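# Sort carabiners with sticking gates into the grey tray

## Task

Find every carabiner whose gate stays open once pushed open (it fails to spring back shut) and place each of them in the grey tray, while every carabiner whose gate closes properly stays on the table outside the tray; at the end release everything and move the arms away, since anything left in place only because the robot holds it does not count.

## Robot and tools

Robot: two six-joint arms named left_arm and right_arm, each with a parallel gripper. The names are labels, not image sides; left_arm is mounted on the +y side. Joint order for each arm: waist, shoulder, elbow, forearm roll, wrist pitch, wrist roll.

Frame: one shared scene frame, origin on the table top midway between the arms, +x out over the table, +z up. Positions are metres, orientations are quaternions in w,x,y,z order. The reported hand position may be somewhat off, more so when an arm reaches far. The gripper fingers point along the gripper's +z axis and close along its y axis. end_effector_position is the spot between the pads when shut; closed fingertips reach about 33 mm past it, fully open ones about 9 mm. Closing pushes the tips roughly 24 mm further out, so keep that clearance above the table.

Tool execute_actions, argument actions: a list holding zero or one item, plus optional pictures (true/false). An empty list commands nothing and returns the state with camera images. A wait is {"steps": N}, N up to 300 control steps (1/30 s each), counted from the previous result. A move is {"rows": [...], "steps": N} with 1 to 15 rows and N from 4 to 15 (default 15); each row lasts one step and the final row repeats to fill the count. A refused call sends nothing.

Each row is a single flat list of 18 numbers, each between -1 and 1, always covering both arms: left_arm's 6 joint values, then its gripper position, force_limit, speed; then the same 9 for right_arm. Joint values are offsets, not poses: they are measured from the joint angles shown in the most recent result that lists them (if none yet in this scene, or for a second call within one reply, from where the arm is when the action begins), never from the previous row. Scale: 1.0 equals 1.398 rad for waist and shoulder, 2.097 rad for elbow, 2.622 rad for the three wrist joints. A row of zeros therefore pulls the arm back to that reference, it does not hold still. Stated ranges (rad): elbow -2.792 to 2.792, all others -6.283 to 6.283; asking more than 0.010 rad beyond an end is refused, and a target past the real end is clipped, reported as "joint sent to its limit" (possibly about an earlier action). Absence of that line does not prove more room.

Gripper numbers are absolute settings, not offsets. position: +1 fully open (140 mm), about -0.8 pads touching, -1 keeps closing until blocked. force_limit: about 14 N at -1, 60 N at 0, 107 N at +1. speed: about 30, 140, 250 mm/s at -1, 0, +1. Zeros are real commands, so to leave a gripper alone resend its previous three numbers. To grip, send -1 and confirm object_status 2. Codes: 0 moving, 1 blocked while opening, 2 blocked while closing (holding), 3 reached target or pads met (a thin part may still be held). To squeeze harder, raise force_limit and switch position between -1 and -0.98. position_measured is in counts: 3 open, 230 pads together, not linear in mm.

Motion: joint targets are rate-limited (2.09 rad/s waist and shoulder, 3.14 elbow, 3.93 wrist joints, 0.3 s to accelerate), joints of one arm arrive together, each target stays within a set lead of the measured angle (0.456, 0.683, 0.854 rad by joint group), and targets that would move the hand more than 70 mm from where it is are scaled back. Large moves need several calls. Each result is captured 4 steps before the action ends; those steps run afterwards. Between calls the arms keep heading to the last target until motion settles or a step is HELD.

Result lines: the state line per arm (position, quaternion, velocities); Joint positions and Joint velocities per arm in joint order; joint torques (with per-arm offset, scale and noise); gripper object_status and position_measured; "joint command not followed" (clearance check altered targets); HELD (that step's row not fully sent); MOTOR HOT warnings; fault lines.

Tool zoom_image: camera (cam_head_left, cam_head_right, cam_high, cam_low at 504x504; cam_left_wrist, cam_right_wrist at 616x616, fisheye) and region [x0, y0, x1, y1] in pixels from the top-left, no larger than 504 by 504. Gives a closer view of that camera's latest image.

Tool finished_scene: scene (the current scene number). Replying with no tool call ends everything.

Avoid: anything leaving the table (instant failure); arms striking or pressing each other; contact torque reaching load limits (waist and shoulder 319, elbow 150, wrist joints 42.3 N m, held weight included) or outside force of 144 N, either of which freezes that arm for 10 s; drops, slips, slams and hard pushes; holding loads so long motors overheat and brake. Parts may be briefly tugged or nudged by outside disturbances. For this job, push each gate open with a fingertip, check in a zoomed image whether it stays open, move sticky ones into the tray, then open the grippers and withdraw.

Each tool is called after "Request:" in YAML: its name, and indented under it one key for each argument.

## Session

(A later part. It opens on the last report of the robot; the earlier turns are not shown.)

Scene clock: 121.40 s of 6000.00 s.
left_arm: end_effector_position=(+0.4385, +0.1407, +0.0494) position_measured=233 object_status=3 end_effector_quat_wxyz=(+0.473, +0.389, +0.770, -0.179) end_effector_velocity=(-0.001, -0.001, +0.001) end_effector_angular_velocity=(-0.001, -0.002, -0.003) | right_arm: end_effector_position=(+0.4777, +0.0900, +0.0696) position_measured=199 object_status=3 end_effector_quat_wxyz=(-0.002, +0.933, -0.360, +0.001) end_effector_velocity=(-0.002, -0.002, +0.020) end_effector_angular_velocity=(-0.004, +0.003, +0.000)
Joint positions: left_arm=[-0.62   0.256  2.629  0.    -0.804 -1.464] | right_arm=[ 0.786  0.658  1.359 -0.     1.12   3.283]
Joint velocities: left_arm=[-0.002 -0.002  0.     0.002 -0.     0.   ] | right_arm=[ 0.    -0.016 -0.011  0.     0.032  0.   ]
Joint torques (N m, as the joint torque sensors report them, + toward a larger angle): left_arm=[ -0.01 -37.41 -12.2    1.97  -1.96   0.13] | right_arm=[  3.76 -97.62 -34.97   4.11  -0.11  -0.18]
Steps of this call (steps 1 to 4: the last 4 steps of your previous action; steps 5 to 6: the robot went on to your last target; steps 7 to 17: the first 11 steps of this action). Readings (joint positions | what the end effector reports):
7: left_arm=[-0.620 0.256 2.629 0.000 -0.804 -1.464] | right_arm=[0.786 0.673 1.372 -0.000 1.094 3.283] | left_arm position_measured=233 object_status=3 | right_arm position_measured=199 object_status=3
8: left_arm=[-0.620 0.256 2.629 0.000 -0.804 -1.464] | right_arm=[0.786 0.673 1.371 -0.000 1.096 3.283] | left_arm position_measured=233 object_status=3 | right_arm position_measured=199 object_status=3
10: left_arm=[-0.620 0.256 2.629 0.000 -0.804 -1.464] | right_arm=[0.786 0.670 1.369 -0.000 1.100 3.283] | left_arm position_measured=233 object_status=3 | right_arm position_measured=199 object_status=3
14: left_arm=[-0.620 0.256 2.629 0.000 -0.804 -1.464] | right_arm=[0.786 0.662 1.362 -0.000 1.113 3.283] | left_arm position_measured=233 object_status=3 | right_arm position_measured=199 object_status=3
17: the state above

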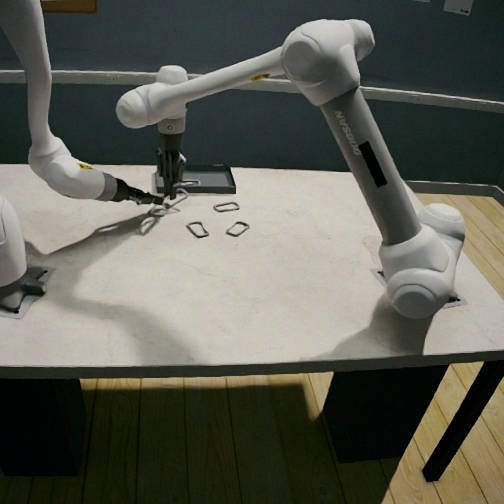

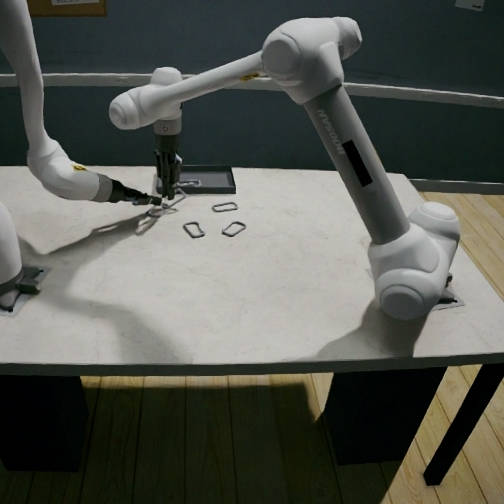

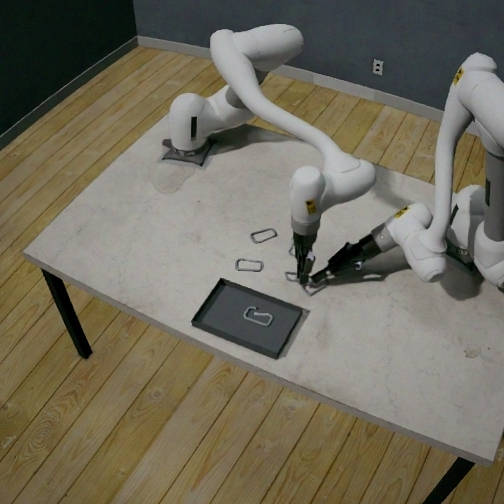

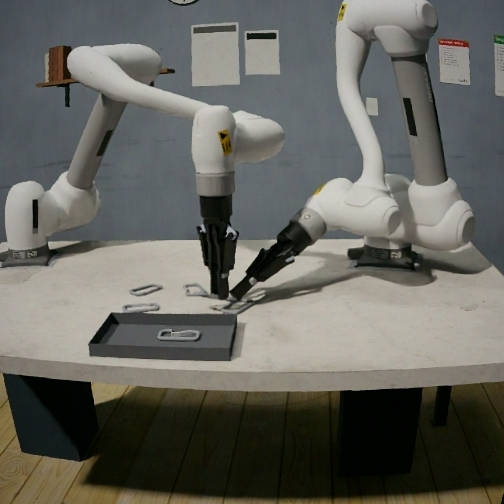

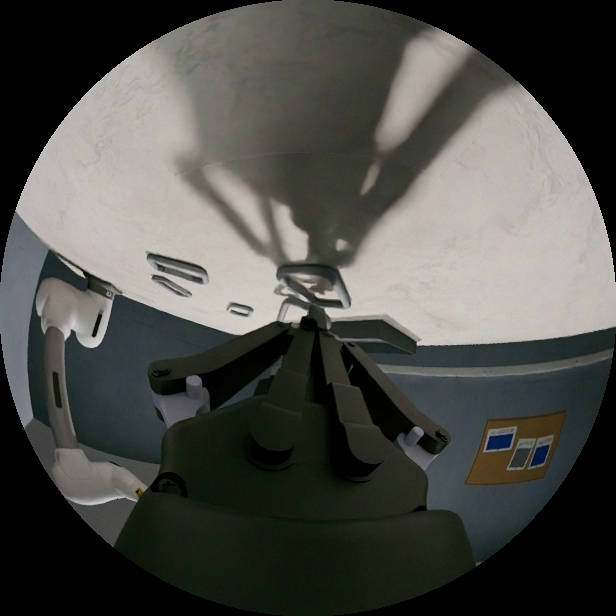

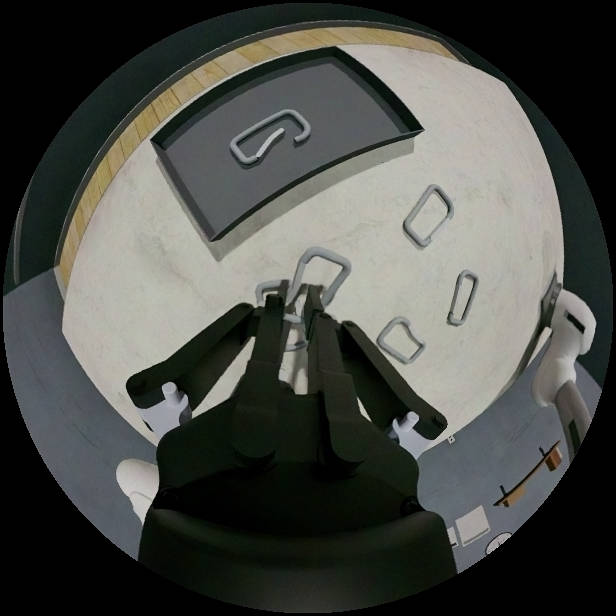

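The ring has tilted; it's catching. Continue lifting.

Request:
execute_actions:
  actions:
    - {"rows":[[0,0,0,0,0,0,-1,0,0.5,0,-0.002,-0.001,0,0.002,0,-0.55,0,0],[0,0,0,0,0,0,-1,0,0.5,0,-0.002,-0.001,0,0.002,0,-0.55,0,0],[0,0,0,0,0,0,-1,0,0.5,0,-0.004,-0.0022,0,0.004,0,-0.55,0,0],[0,0,0,0,0,0,-1,0,0.5,0,-0.004,-0.0022,0,0.004,0,-0.55,0,0],[0,0,0,0,0,0,-1,0,0.5,0,-0.006,-0.0033,0,0.0055,0,-0.55,0,0],[0,0,0,0,0,0,-1,0,0.5,0,-0.006,-0.0033,0,0.0055,0,-0.55,0,0],[0,0,0,0,0,0,-1,0,0.5,0,-0.009,-0.005,0,0.008,0,-0.55,0,0]],"steps":15}
  pictures: true

Request:
zoom_image:
  camera: "cam_low"
  region: [170,240,290,320]

Request:
zoom_image:
  camera: "cam_right_wrist"
  region: [200,200,420,420]

Scene clock: 121.97 s of 6000.00 s.
left_arm: end_effector_position=(+0.4385, +0.1407, +0.0494) position_measured=233 object_status=3 end_effector_quat_wxyz=(+0.473, +0.389, +0.770, -0.179) end_effector_velocity=(+0.000, +0.000, +0.000) end_effector_angular_velocity=(-0.000, +0.000, +0.001) | right_arm: end_effector_position=(+0.4777, +0.0899, +0.0847) position_measured=199 object_status=3 end_effector_quat_wxyz=(-0.003, +0.933, -0.360, +0.001) end_effector_velocity=(-0.001, -0.001, +0.016) end_effector_angular_velocity=(-0.000, +0.001, -0.001)
Joint positions: left_arm=[-0.62   0.256  2.629  0.    -0.804 -1.464] | right_arm=[ 0.786  0.646  1.35  -0.     1.14   3.283]
Joint velocities: left_arm=[ 0. -0. -0. -0. -0. -0.] | right_arm=[-0.    -0.012 -0.011  0.     0.023  0.   ]
Joint torques (N m, as the joint torque sensors report them, + toward a larger angle): left_arm=[ -0.05 -36.73 -11.62   1.86  -1.94   0.1 ] | right_arm=[   2.42 -101.12  -35.98    4.08   -0.35   -0.03]
Steps of this call (steps 1 to 4: the last 4 steps of your previous action; steps 5 to 6: the robot went on to your last target; steps 7 to 17: the first 11 steps of this action). Readings (joint positions | what the end effector reports):
7: left_arm=[-0.620 0.256 2.629 0.000 -0.804 -1.464] | right_arm=[0.786 0.656 1.358 -0.000 1.122 3.283] | left_arm position_measured=233 object_status=3 | right_arm position_measured=199 object_status=3
8: left_arm=[-0.620 0.256 2.629 0.000 -0.804 -1.464] | right_arm=[0.786 0.656 1.358 -0.000 1.123 3.283] | left_arm position_measured=233 object_status=3 | right_arm position_measured=199 object_status=3
10: left_arm=[-0.620 0.256 2.629 0.000 -0.804 -1.464] | right_arm=[0.786 0.655 1.357 -0.000 1.126 3.283] | left_arm position_measured=233 object_status=3 | right_arm position_measured=199 object_status=3
14: left_arm=[-0.620 0.256 2.629 0.000 -0.804 -1.464] | right_arm=[0.786 0.649 1.353 -0.000 1.134 3.283] | left_arm position_measured=233 object_status=3 | right_arm position_measured=199 object_status=3
17: the state above

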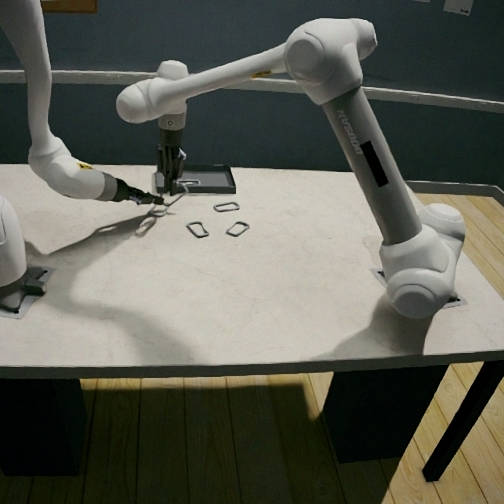

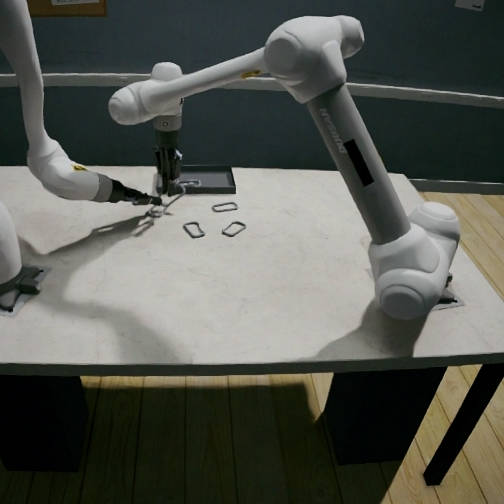

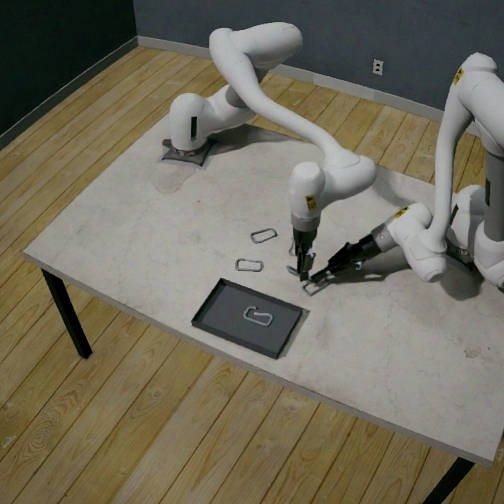

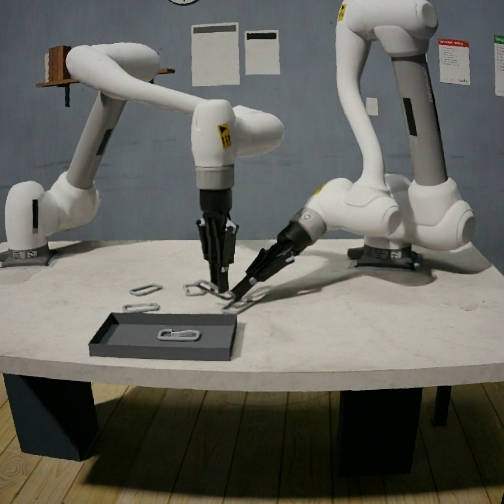

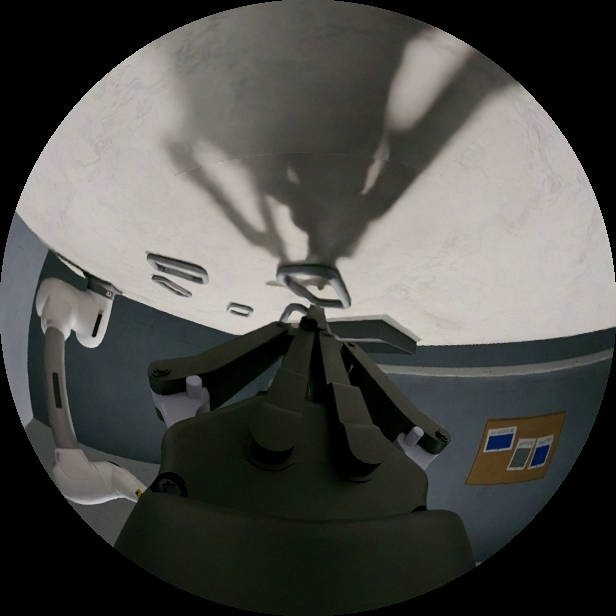

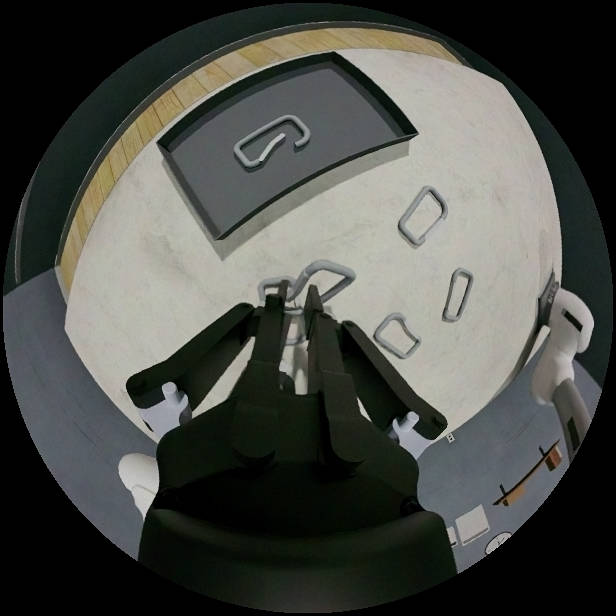

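Region (170, 240, 290, 320) of cam_low's 504x504 image, scaled by 4.200, with more detail than that image has.

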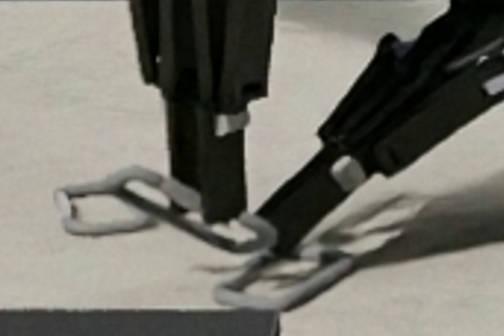

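Region (200, 200, 420, 420) of cam_right_wrist's 616x616 image, scaled by 2.291, with more detail than that image has.

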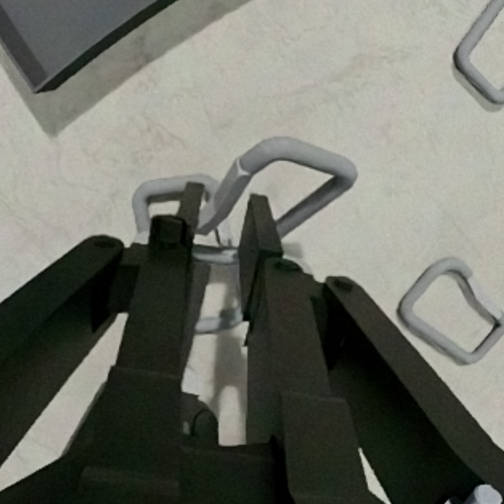

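Request:
execute_actions:
  actions:
    - {"rows":[[0,0,0,0,0,0,-1,0,0.5,0,-0.002,-0.001,0,0.002,0,-0.55,0,0],[0,0,0,0,0,0,-1,0,0.5,0,-0.002,-0.001,0,0.002,0,-0.55,0,0],[0,0,0,0,0,0,-1,0,0.5,0,-0.004,-0.0022,0,0.004,0,-0.55,0,0],[0,0,0,0,0,0,-1,0,0.5,0,-0.004,-0.0022,0,0.004,0,-0.55,0,0],[0,0,0,0,0,0,-1,0,0.5,0,-0.006,-0.0033,0,0.0055,0,-0.55,0,0],[0,0,0,0,0,0,-1,0,0.5,0,-0.006,-0.0033,0,0.0055,0,-0.55,0,0],[0,0,0,0,0,0,-1,0,0.5,0,-0.009,-0.005,0,0.008,0,-0.55,0,0]],"steps":15}
  pictures: true

Request:
zoom_image:
  camera: "cam_low"
  region: [170,240,290,320]

Request:
zoom_image:
  camera: "cam_right_wrist"
  region: [200,200,420,420]

Scene clock: 122.67 s of 6000.00 s.
left_arm: end_effector_position=(+0.4385, +0.1407, +0.0494) position_measured=233 object_status=3 end_effector_quat_wxyz=(+0.473, +0.389, +0.770, -0.179) end_effector_velocity=(-0.000, -0.000, -0.001) end_effector_angular_velocity=(+0.001, +0.002, -0.000) | right_arm: end_effector_position=(+0.4775, +0.0896, +0.0998) position_measured=199 object_status=3 end_effector_quat_wxyz=(-0.004, +0.933, -0.360, +0.001) end_effector_velocity=(-0.001, -0.001, +0.015) end_effector_angular_velocity=(-0.002, +0.001, -0.000)
Joint positions: left_arm=[-0.62   0.256  2.629  0.    -0.804 -1.464] | right_arm=[ 0.786  0.634  1.34  -0.     1.159  3.283]
Joint velocities: left_arm=[-0.     0.002  0.     0.    -0.    -0.001] | right_arm=[-0.    -0.012 -0.01   0.     0.024 -0.   ]
Joint torques (N m, as the joint torque sensors report them, + toward a larger angle): left_arm=[ -1.   -36.52 -11.82   1.94  -1.88   0.04] | right_arm=[  3.06 -98.99 -35.98   3.94  -0.39  -0.22]
Steps of this call (steps 1 to 4: the last 4 steps of your previous action; steps 5 to 10: the robot went on to your last target; steps 11 to 21: the first 11 steps of this action). Readings (joint positions | what the end effector reports):
11: left_arm=[-0.620 0.256 2.629 0.000 -0.804 -1.464] | right_arm=[0.786 0.645 1.349 -0.000 1.141 3.283] | left_arm position_measured=233 object_status=3 | right_arm position_measured=199 object_status=3
12: left_arm=[-0.620 0.256 2.629 0.000 -0.804 -1.464] | right_arm=[0.786 0.645 1.349 -0.000 1.142 3.283] | left_arm position_measured=233 object_status=3 | right_arm position_measured=199 object_status=3
14: left_arm=[-0.620 0.256 2.629 0.000 -0.804 -1.464] | right_arm=[0.786 0.643 1.347 -0.000 1.145 3.283] | left_arm position_measured=233 object_status=3 | right_arm position_measured=199 object_status=3
18: left_arm=[-0.620 0.256 2.629 0.000 -0.804 -1.464] | right_arm=[0.786 0.638 1.343 -0.000 1.154 3.283] | left_arm position_measured=233 object_status=3 | right_arm position_measured=199 object_status=3
21: the state above

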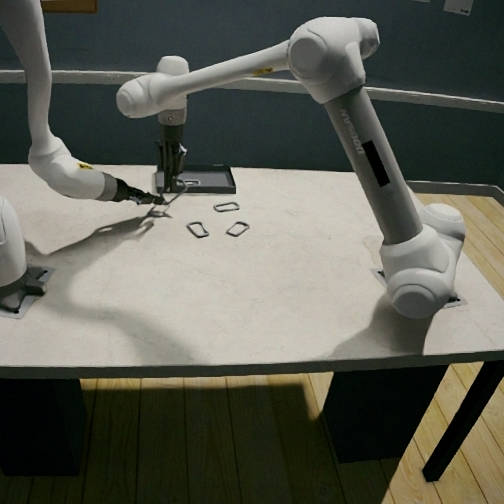

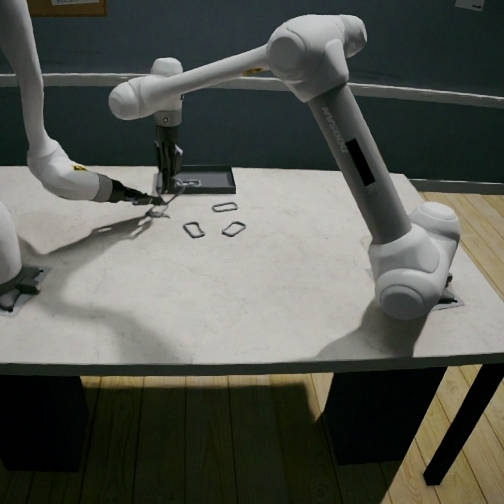

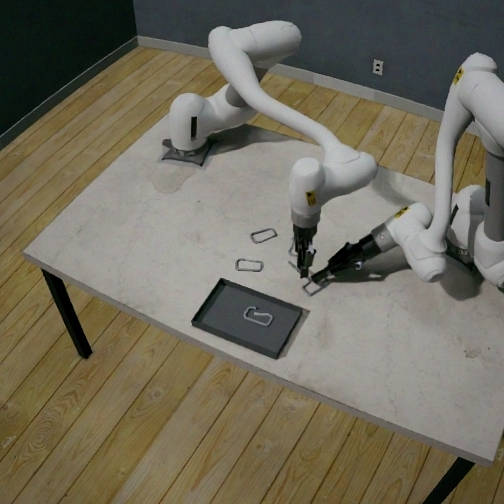

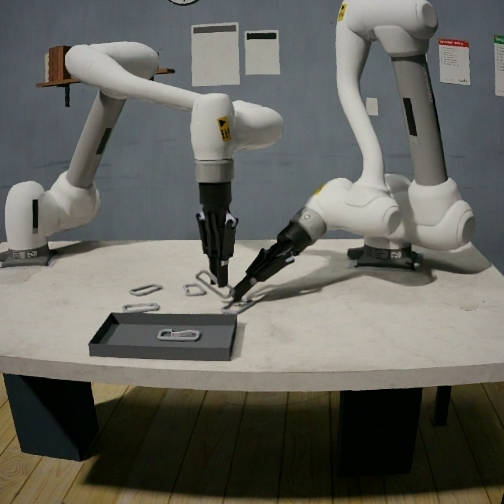

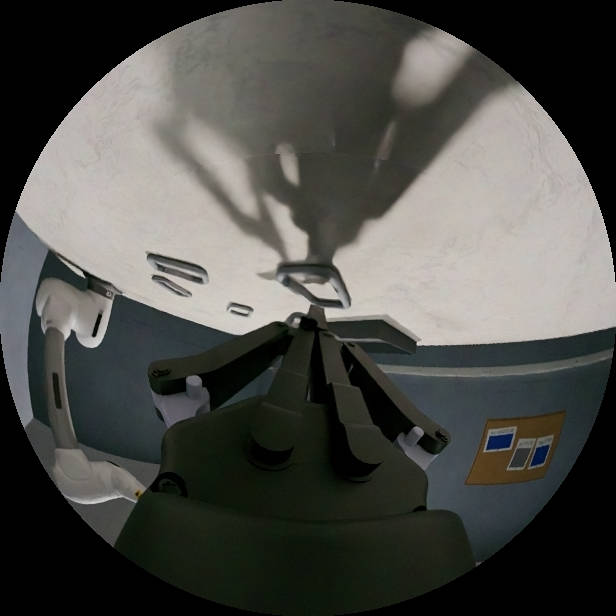

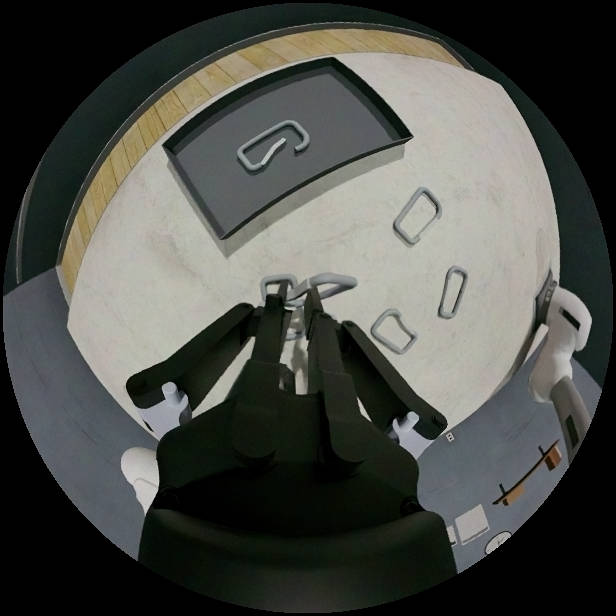

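Region (170, 240, 290, 320) of cam_low's 504x504 image, scaled by 4.200, with more detail than that image has.

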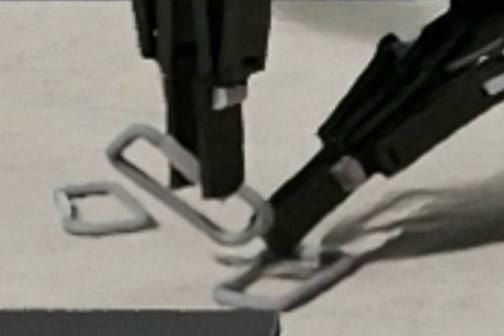

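Region (200, 200, 420, 420) of cam_right_wrist's 616x616 image, scaled by 2.291, with more detail than that image has.

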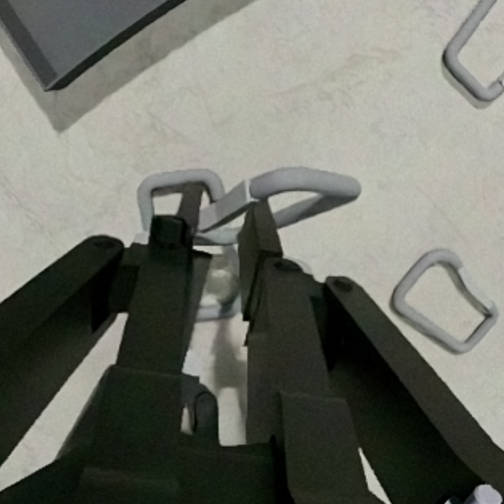

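Request:
execute_actions:
  actions:
    - {"rows":[[0,0,0,0,0,0,-1,0,0.5,0,-0.002,-0.001,0,0.002,0,-0.55,0,0],[0,0,0,0,0,0,-1,0,0.5,0,-0.002,-0.001,0,0.002,0,-0.55,0,0],[0,0,0,0,0,0,-1,0,0.5,0,-0.005,-0.0027,0,0.0045,0,-0.55,0,0],[0,0,0,0,0,0,-1,0,0.5,0,-0.005,-0.0027,0,0.0045,0,-0.55,0,0],[0,0,0,0,0,0,-1,0,0.5,0,-0.008,-0.0044,0,0.0073,0,-0.55,0,0],[0,0,0,0,0,0,-1,0,0.5,0,-0.008,-0.0044,0,0.0073,0,-0.55,0,0],[0,0,0,0,0,0,-1,0,0.5,0,-0.012,-0.0066,0,0.011,0,-0.55,0,0]],"steps":15}
  pictures: true

Request:
zoom_image:
  camera: "cam_low"
  region: [170,230,290,320]

Request:
zoom_image:
  camera: "cam_right_wrist"
  region: [200,200,420,420]

Scene clock: 123.30 s of 6000.00 s.
left_arm: end_effector_position=(+0.4385, +0.1407, +0.0494) position_measured=233 object_status=3 end_effector_quat_wxyz=(+0.473, +0.389, +0.770, -0.179) end_effector_velocity=(+0.000, -0.000, +0.001) end_effector_angular_velocity=(-0.001, -0.001, +0.000) | right_arm: end_effector_position=(+0.4768, +0.0886, +0.1199) position_measured=199 object_status=3 end_effector_quat_wxyz=(-0.005, +0.933, -0.360, +0.001) end_effector_velocity=(-0.002, -0.003, +0.021) end_effector_angular_velocity=(-0.005, +0.003, +0.002)
Joint positions: left_arm=[-0.62   0.256  2.629  0.    -0.804 -1.464] | right_arm=[ 0.786  0.619  1.327 -0.     1.185  3.283]
Joint velocities: left_arm=[-0.    -0.001 -0.    -0.001  0.     0.   ] | right_arm=[ 0.    -0.017 -0.013 -0.001  0.036 -0.001]
Joint torques (N m, as the joint torque sensors report them, + toward a larger angle): left_arm=[  0.02 -37.28 -12.04   1.89  -2.     0.05] | right_arm=[  2.52 -96.6  -35.83   4.07  -0.08  -0.48]
Steps of this call (steps 1 to 4: the last 4 steps of your previous action; steps 5 to 8: the robot went on to your last target; steps 9 to 19: the first 11 steps of this action). Readings (joint positions | what the end effector reports):
9: left_arm=[-0.620 0.256 2.629 0.000 -0.804 -1.464] | right_arm=[0.786 0.633 1.339 -0.000 1.161 3.283] | left_arm position_measured=233 object_status=3 | right_arm position_measured=199 object_status=3
10: left_arm=[-0.620 0.256 2.629 0.000 -0.804 -1.464] | right_arm=[0.786 0.633 1.339 -0.000 1.161 3.283] | left_arm position_measured=233 object_status=3 | right_arm position_measured=199 object_status=3
12: left_arm=[-0.620 0.256 2.629 0.000 -0.804 -1.464] | right_arm=[0.786 0.631 1.338 -0.000 1.165 3.283] | left_arm position_measured=233 object_status=3 | right_arm position_measured=199 object_status=3
16: left_arm=[-0.620 0.256 2.629 0.000 -0.804 -1.464] | right_arm=[0.786 0.624 1.331 -0.000 1.177 3.283] | left_arm position_measured=233 object_status=3 | right_arm position_measured=199 object_status=3
19: the state above

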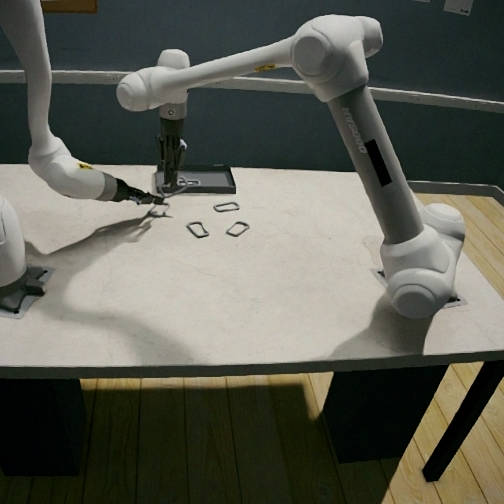

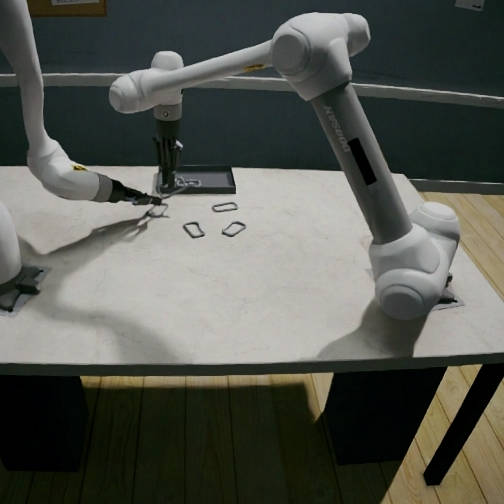

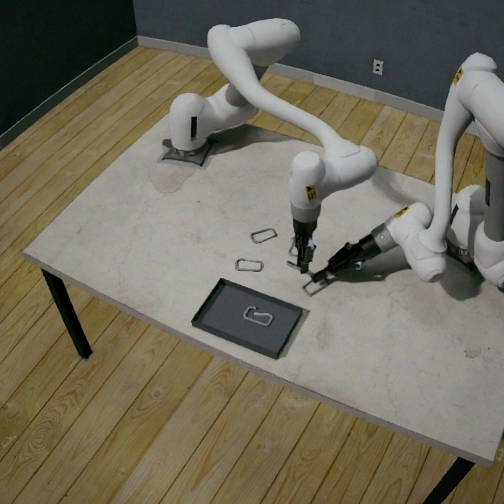

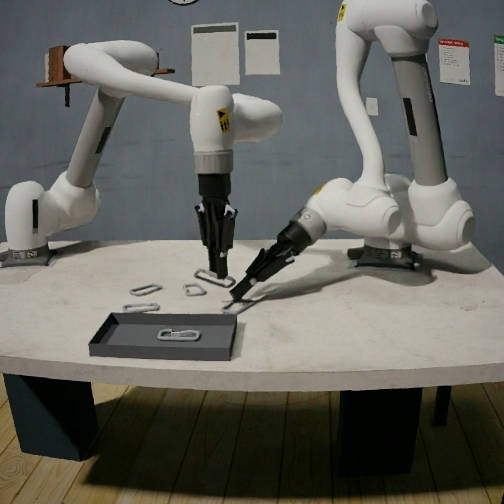

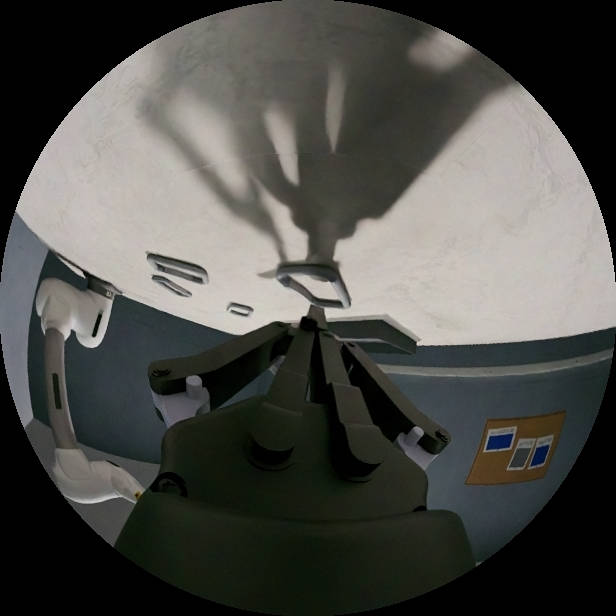

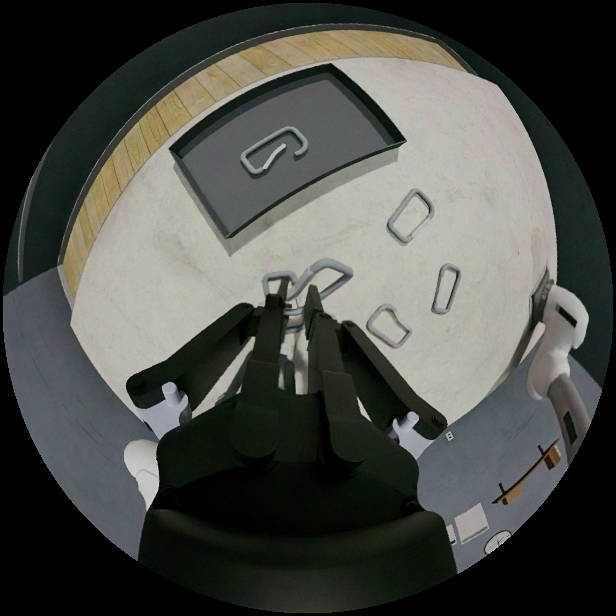

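Region (170, 230, 290, 320) of cam_low's 504x504 image, scaled by 4.200, with more detail than that image has; it fills the top 378 rows of this view, and the rest is white.

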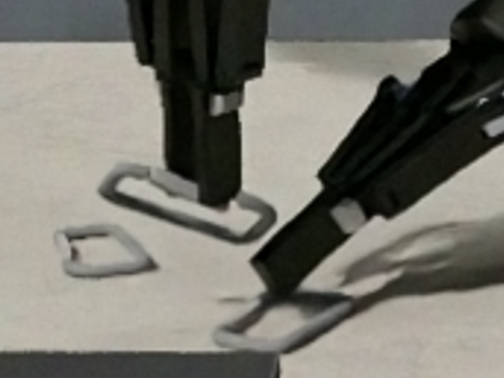

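Region (200, 200, 420, 420) of cam_right_wrist's 616x616 image, scaled by 2.291, with more detail than that image has.

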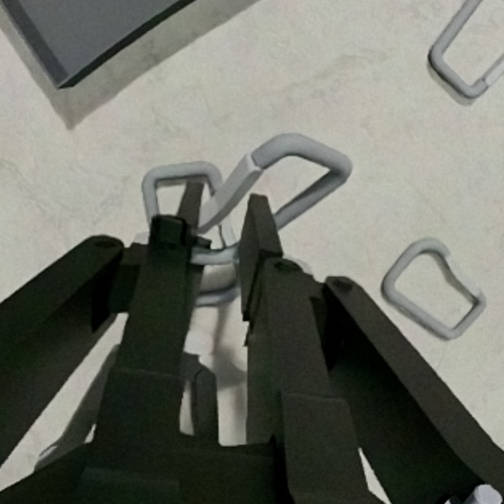

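Request:
execute_actions:
  actions:
    - {"rows":[[0,0,0,0,0,0,-1,0,0.5,-0.021,-0.007,0.008,0,-0.003,-0.011,-0.55,0,0],[0,0,0,0,0,0,-1,0,0.5,-0.021,-0.007,0.008,0,-0.003,-0.011,-0.55,0,0],[0,0,0,0,0,0,-1,0,0.5,-0.021,-0.007,0.008,0,-0.003,-0.011,-0.55,0,0],[0,0,0,0,0,0,-1,0,0.5,-0.021,-0.007,0.008,0,-0.003,-0.011,-0.55,0,0],[0,0,0,0,0,0,-1,0,0.5,-0.021,0.029,0.028,0,-0.0355,-0.011,-0.55,0,0]],"steps":15}
  pictures: false

Request:
execute_actions:
  actions:
    - {"steps":10}
  pictures: true

Request:
zoom_image:
  camera: "cam_low"
  region: [170,230,290,320]

Request:
zoom_image:
  camera: "cam_head_left"
  region: [120,170,210,230]

Scene clock: 124.03 s of 6000.00 s.
left_arm: end_effector_position=(+0.4385, +0.1407, +0.0495) position_measured=233 object_status=3 end_effector_quat_wxyz=(+0.473, +0.389, +0.770, -0.179) end_effector_velocity=(+0.000, -0.000, +0.001) end_effector_angular_velocity=(-0.001, -0.002, -0.001) | right_arm: end_effector_position=(+0.4955, +0.0708, +0.0591) position_measured=199 object_status=3 end_effector_quat_wxyz=(-0.002, +0.933, -0.361, +0.001) end_effector_velocity=(+0.007, +0.001, -0.074) end_effector_angular_velocity=(+0.007, -0.006, -0.001)
Joint positions: left_arm=[-0.62   0.256  2.629  0.    -0.804 -1.464] | right_arm=[ 0.757  0.656  1.383 -0.     1.099  3.254]
Joint velocities: left_arm=[-0.    -0.002 -0.     0.    -0.     0.001] | right_arm=[-0.006  0.058  0.048 -0.001 -0.114 -0.005]
Joint torques (N m, as the joint torque sensors report them, + toward a larger angle): left_arm=[ -0.36 -37.45 -11.44   1.93  -2.02   0.01] | right_arm=[   6.18 -131.89  -48.39    5.19   -0.21   -0.05]
Steps of this call (steps 1 to 4: the last 4 steps of your previous action; steps 5 to 11: the robot went on to your last target; steps 12 to 22: the first 11 steps of this action). Readings (joint positions | what the end effector reports):
12: left_arm=[-0.620 0.256 2.628 0.000 -0.804 -1.464] | right_arm=[0.786 0.618 1.326 -0.000 1.188 3.283] | left_arm position_measured=233 object_status=3 | right_arm position_measured=199 object_status=3
13: left_arm=[-0.620 0.256 2.628 0.000 -0.804 -1.464] | right_arm=[0.783 0.617 1.328 -0.000 1.187 3.280] | left_arm position_measured=233 object_status=3 | right_arm position_measured=199 object_status=3
15: left_arm=[-0.620 0.256 2.628 0.000 -0.804 -1.464] | right_arm=[0.767 0.612 1.337 -0.000 1.181 3.265] | left_arm position_measured=233 object_status=3 | right_arm position_measured=199 object_status=3
19: left_arm=[-0.620 0.256 2.628 0.000 -0.804 -1.464] | right_arm=[0.759 0.635 1.366 -0.000 1.133 3.256] | left_arm position_measured=233 object_status=3 | right_arm position_measured=199 object_status=3
22: the state above

Scene clock: 124.37 s of 6000.00 s.
left_arm: end_effector_position=(+0.4385, +0.1407, +0.0495) position_measured=233 object_status=3 end_effector_quat_wxyz=(+0.473, +0.389, +0.770, -0.179) end_effector_velocity=(+0.001, +0.000, +0.001) end_effector_angular_velocity=(-0.003, +0.000, +0.002) | right_arm: end_effector_position=(+0.4958, +0.0707, +0.0545) position_measured=199 object_status=3 end_effector_quat_wxyz=(-0.002, +0.933, -0.361, +0.001) end_effector_velocity=(-0.000, -0.000, -0.003) end_effector_angular_velocity=(-0.002, +0.002, -0.000)
Joint positions: left_arm=[-0.62   0.256  2.629  0.    -0.804 -1.464] | right_arm=[ 0.756  0.659  1.386 -0.     1.092  3.254]
Joint velocities: left_arm=[ 0.001 -0.002  0.     0.    -0.    -0.002] | right_arm=[-0.     0.003  0.001  0.001 -0.001 -0.001]
Joint torques (N m, as the joint torque sensors report them, + toward a larger angle): left_arm=[ -0.45 -36.9  -11.84   2.    -2.08  -0.07] | right_arm=[   4.25 -100.21  -34.89    3.79   -0.18   -0.29]
Kept back: nothing.
Steps of this call (steps 1 to 4: the last 4 steps of your previous action; steps 5 to 10: the robot went on to your last target). Readings (joint positions | what the end effector reports):
1: left_arm=[-0.620 0.256 2.629 0.000 -0.804 -1.464] | right_arm=[0.757 0.657 1.384 -0.000 1.096 3.254] | left_arm position_measured=233 object_status=3 | right_arm position_measured=199 object_status=3
2: left_arm=[-0.620 0.256 2.629 0.000 -0.804 -1.464] | right_arm=[0.757 0.658 1.385 -0.000 1.095 3.254] | left_arm position_measured=233 object_status=3 | right_arm position_measured=199 object_status=3
4: left_arm=[-0.620 0.256 2.629 0.000 -0.804 -1.464] | right_arm=[0.757 0.659 1.386 -0.000 1.093 3.254] | left_arm position_measured=233 object_status=3 | right_arm position_measured=199 object_status=3
8: left_arm=[-0.620 0.256 2.629 0.000 -0.804 -1.464] | right_arm=[0.756 0.659 1.386 -0.000 1.092 3.254] | left_arm position_measured=233 object_status=3 | right_arm position_measured=199 object_status=3
10: the state above

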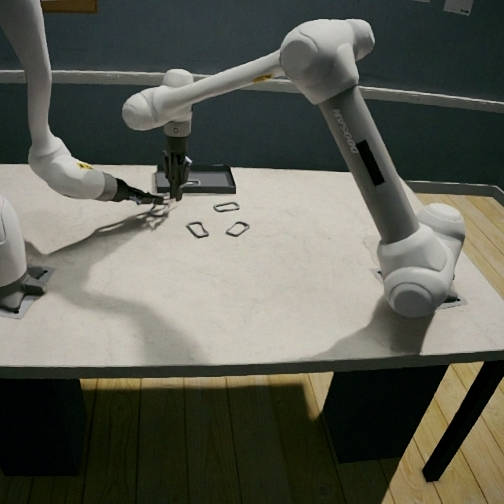

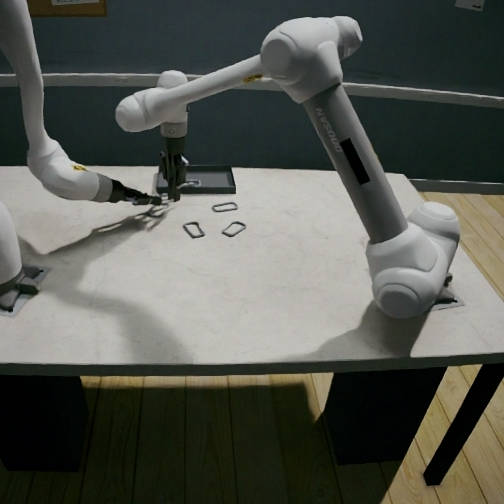

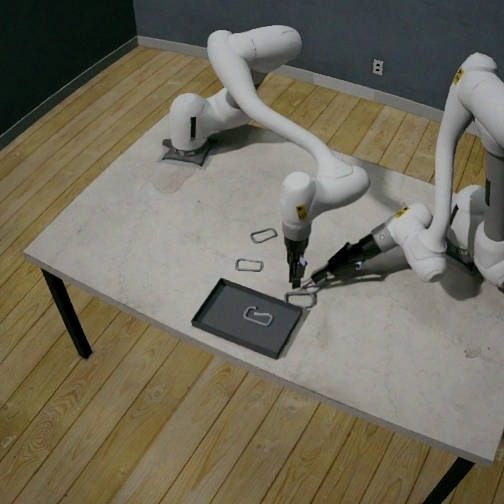

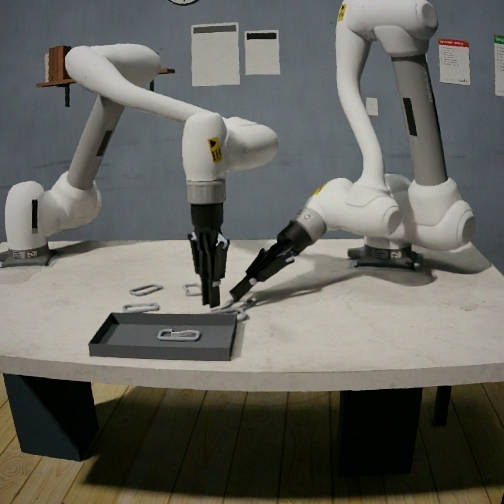

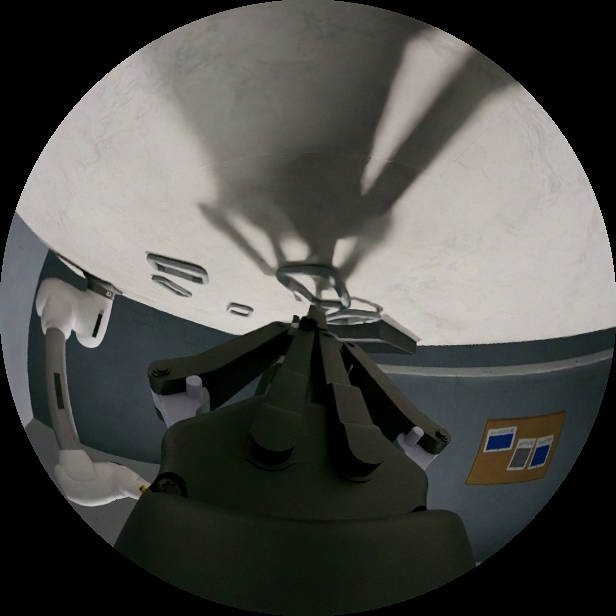

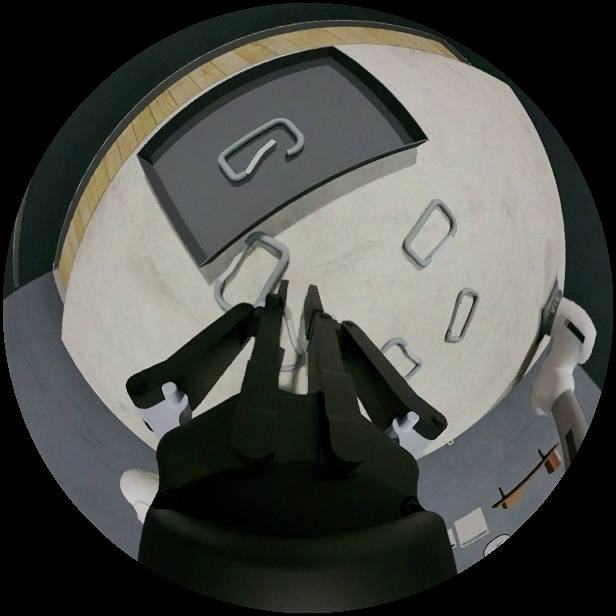

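Region (170, 230, 290, 320) of cam_low's 504x504 image, scaled by 4.200, with more detail than that image has; it fills the top 378 rows of this view, and the rest is white.

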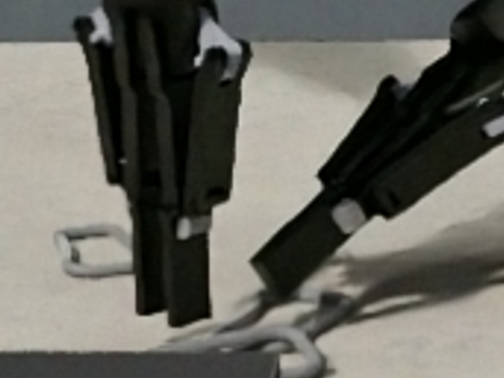

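Region (120, 170, 210, 230) of cam_head_left's 504x504 image, scaled by 5.600, with more detail than that image has.

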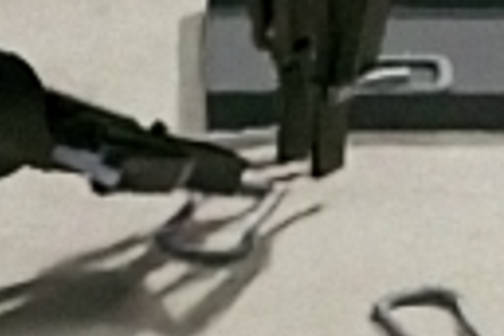

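Request:
execute_actions:
  actions:
    - {"rows":[[0,-0.06,0,0,0,0,-1,0,0.5,0,-0.04,-0.022,0,0.036,0,-0.55,0,0],[0,-0.06,0,0,0,0,-1,0,0.5,0,-0.04,-0.022,0,0.036,0,-0.55,0,0],[0,-0.06,0,0,0,0,-1,0,0.5,0,-0.04,-0.022,0,0.036,0,-0.55,0,0],[0,-0.06,0,0,0,0,-1,0,0.5,0,-0.04,-0.022,0,0.036,0,-0.55,0,0],[0,-0.06,0,0,0,0,-1,0,0.5,0,-0.04,-0.022,0,0.036,0,-0.55,0,0],[0,-0.06,0,0,0,0,-1,0,0.5,0,-0.04,-0.022,0,0.036,0,-0.55,0,0],[0.7,-0.2,-0.2,0,0.5,0,-1,0,0.5,0,-0.04,-0.022,0,0.036,0.94,0,0,0]],"steps":15}
  pictures: false

Request:
execute_actions:
  actions:
    - {"steps":25}
  pictures: false

Scene clock: 124.97 s of 6000.00 s.
left_arm: end_effector_position=(+0.4791, +0.1447, +0.1068) position_measured=233 object_status=3 end_effector_quat_wxyz=(+0.500, +0.363, +0.767, -0.174) end_effector_velocity=(+0.417, +0.162, +0.087) end_effector_angular_velocity=(+0.281, +0.288, +0.662) | right_arm: end_effector_position=(+0.4948, +0.0692, +0.1238) position_measured=173 object_status=0 end_effector_quat_wxyz=(-0.005, +0.911, -0.413, +0.001) end_effector_velocity=(+0.000, +0.000, +0.016) end_effector_angular_velocity=(+0.014, +0.011, -1.666)
Joint positions: left_arm=[-0.567  0.153  2.577  0.    -0.704 -1.464] | right_arm=[ 0.756  0.606  1.342 -0.     1.183  3.367]
Joint velocities: left_arm=[ 0.662 -0.252 -0.568  0.     1.222 -0.001] | right_arm=[ 0.    -0.011 -0.011 -0.001  0.018  1.666]
Joint torques (N m, as the joint torque sensors report them, + toward a larger angle): left_arm=[  2.05 -37.45 -14.65   2.34  -1.71  -0.06] | right_arm=[  2.17 -98.05 -38.22   4.3    0.08  -0.34]
Steps of this call (steps 1 to 7: the robot went on to your last target; steps 8 to 18: the first 11 steps of this action). Readings (joint positions | what the end effector reports):
8: left_arm=[-0.620 0.256 2.629 0.000 -0.804 -1.464] | right_arm=[0.756 0.659 1.386 -0.000 1.092 3.254] | left_arm position_measured=233 object_status=3 | right_arm position_measured=199 object_status=3
9: left_arm=[-0.620 0.252 2.629 0.000 -0.804 -1.464] | right_arm=[0.756 0.657 1.384 -0.000 1.097 3.254] | left_arm position_measured=233 object_status=3 | right_arm position_measured=199 object_status=3
11: left_arm=[-0.620 0.223 2.629 0.000 -0.804 -1.464] | right_arm=[0.756 0.633 1.364 -0.000 1.138 3.254] | left_arm position_measured=233 object_status=3 | right_arm position_measured=199 object_status=3
15: left_arm=[-0.617 0.175 2.625 0.000 -0.799 -1.464] | right_arm=[0.756 0.607 1.343 -0.000 1.180 3.261] | left_arm position_measured=233 object_status=3 | right_arm position_measured=196 object_status=0
18: the state above

Scene clock: 125.80 s of 6000.00 s.
left_arm: end_effector_position=(+0.6302, +0.4232, +0.1248) position_measured=233 object_status=3 end_effector_quat_wxyz=(+0.334, +0.173, +0.926, -0.026) end_effector_velocity=(+0.035, +0.394, +0.021) end_effector_angular_velocity=(+0.092, +0.343, +0.620) | right_arm: end_effector_position=(+0.4948, +0.0691, +0.1270) position_measured=129 object_status=3 end_effector_quat_wxyz=(+0.003, +0.022, +1.000, +0.005) end_effector_velocity=(+0.000, +0.000, +0.002) end_effector_angular_velocity=(+0.005, +0.004, -0.519)
Joint positions: left_arm=[-0.053  0.027  2.315  0.     0.115 -1.464] | right_arm=[ 0.756  0.603  1.34  -0.     1.186  5.702]
Joint velocities: left_arm=[ 0.62  -0.075 -0.16   0.     0.591 -0.   ] | right_arm=[-0.    -0.002 -0.001 -0.     0.     0.519]
Joint torques (N m, as the joint torque sensors report them, + toward a larger angle): left_arm=[ -1.28 -32.41 -29.28   3.9   -1.38   0.08] | right_arm=[  2.86 -98.6  -36.58   4.21  -0.07  -0.41]
Kept back: nothing.
Steps of this call (steps 1 to 4: the last 4 steps of your previous action; steps 5 to 25: the robot went on to your last target). Readings (joint positions | what the end effector reports):
1: left_arm=[-0.546 0.144 2.559 0.000 -0.664 -1.464] | right_arm=[0.756 0.606 1.342 -0.000 1.183 3.431] | left_arm position_measured=233 object_status=3 | right_arm position_measured=166 object_status=0
2: left_arm=[-0.526 0.136 2.543 0.000 -0.627 -1.464] | right_arm=[0.756 0.605 1.341 -0.000 1.184 3.509] | left_arm position_measured=233 object_status=3 | right_arm position_measured=158 object_status=0
4: left_arm=[-0.486 0.121 2.512 0.000 -0.552 -1.464] | right_arm=[0.756 0.605 1.341 -0.000 1.185 3.710] | left_arm position_measured=233 object_status=3 | right_arm position_measured=143 object_status=0
8: left_arm=[-0.404 0.095 2.458 0.000 -0.398 -1.464] | right_arm=[0.756 0.604 1.340 -0.000 1.186 4.169] | left_arm position_measured=233 object_status=3 | right_arm position_measured=129 object_status=0
25: the state above


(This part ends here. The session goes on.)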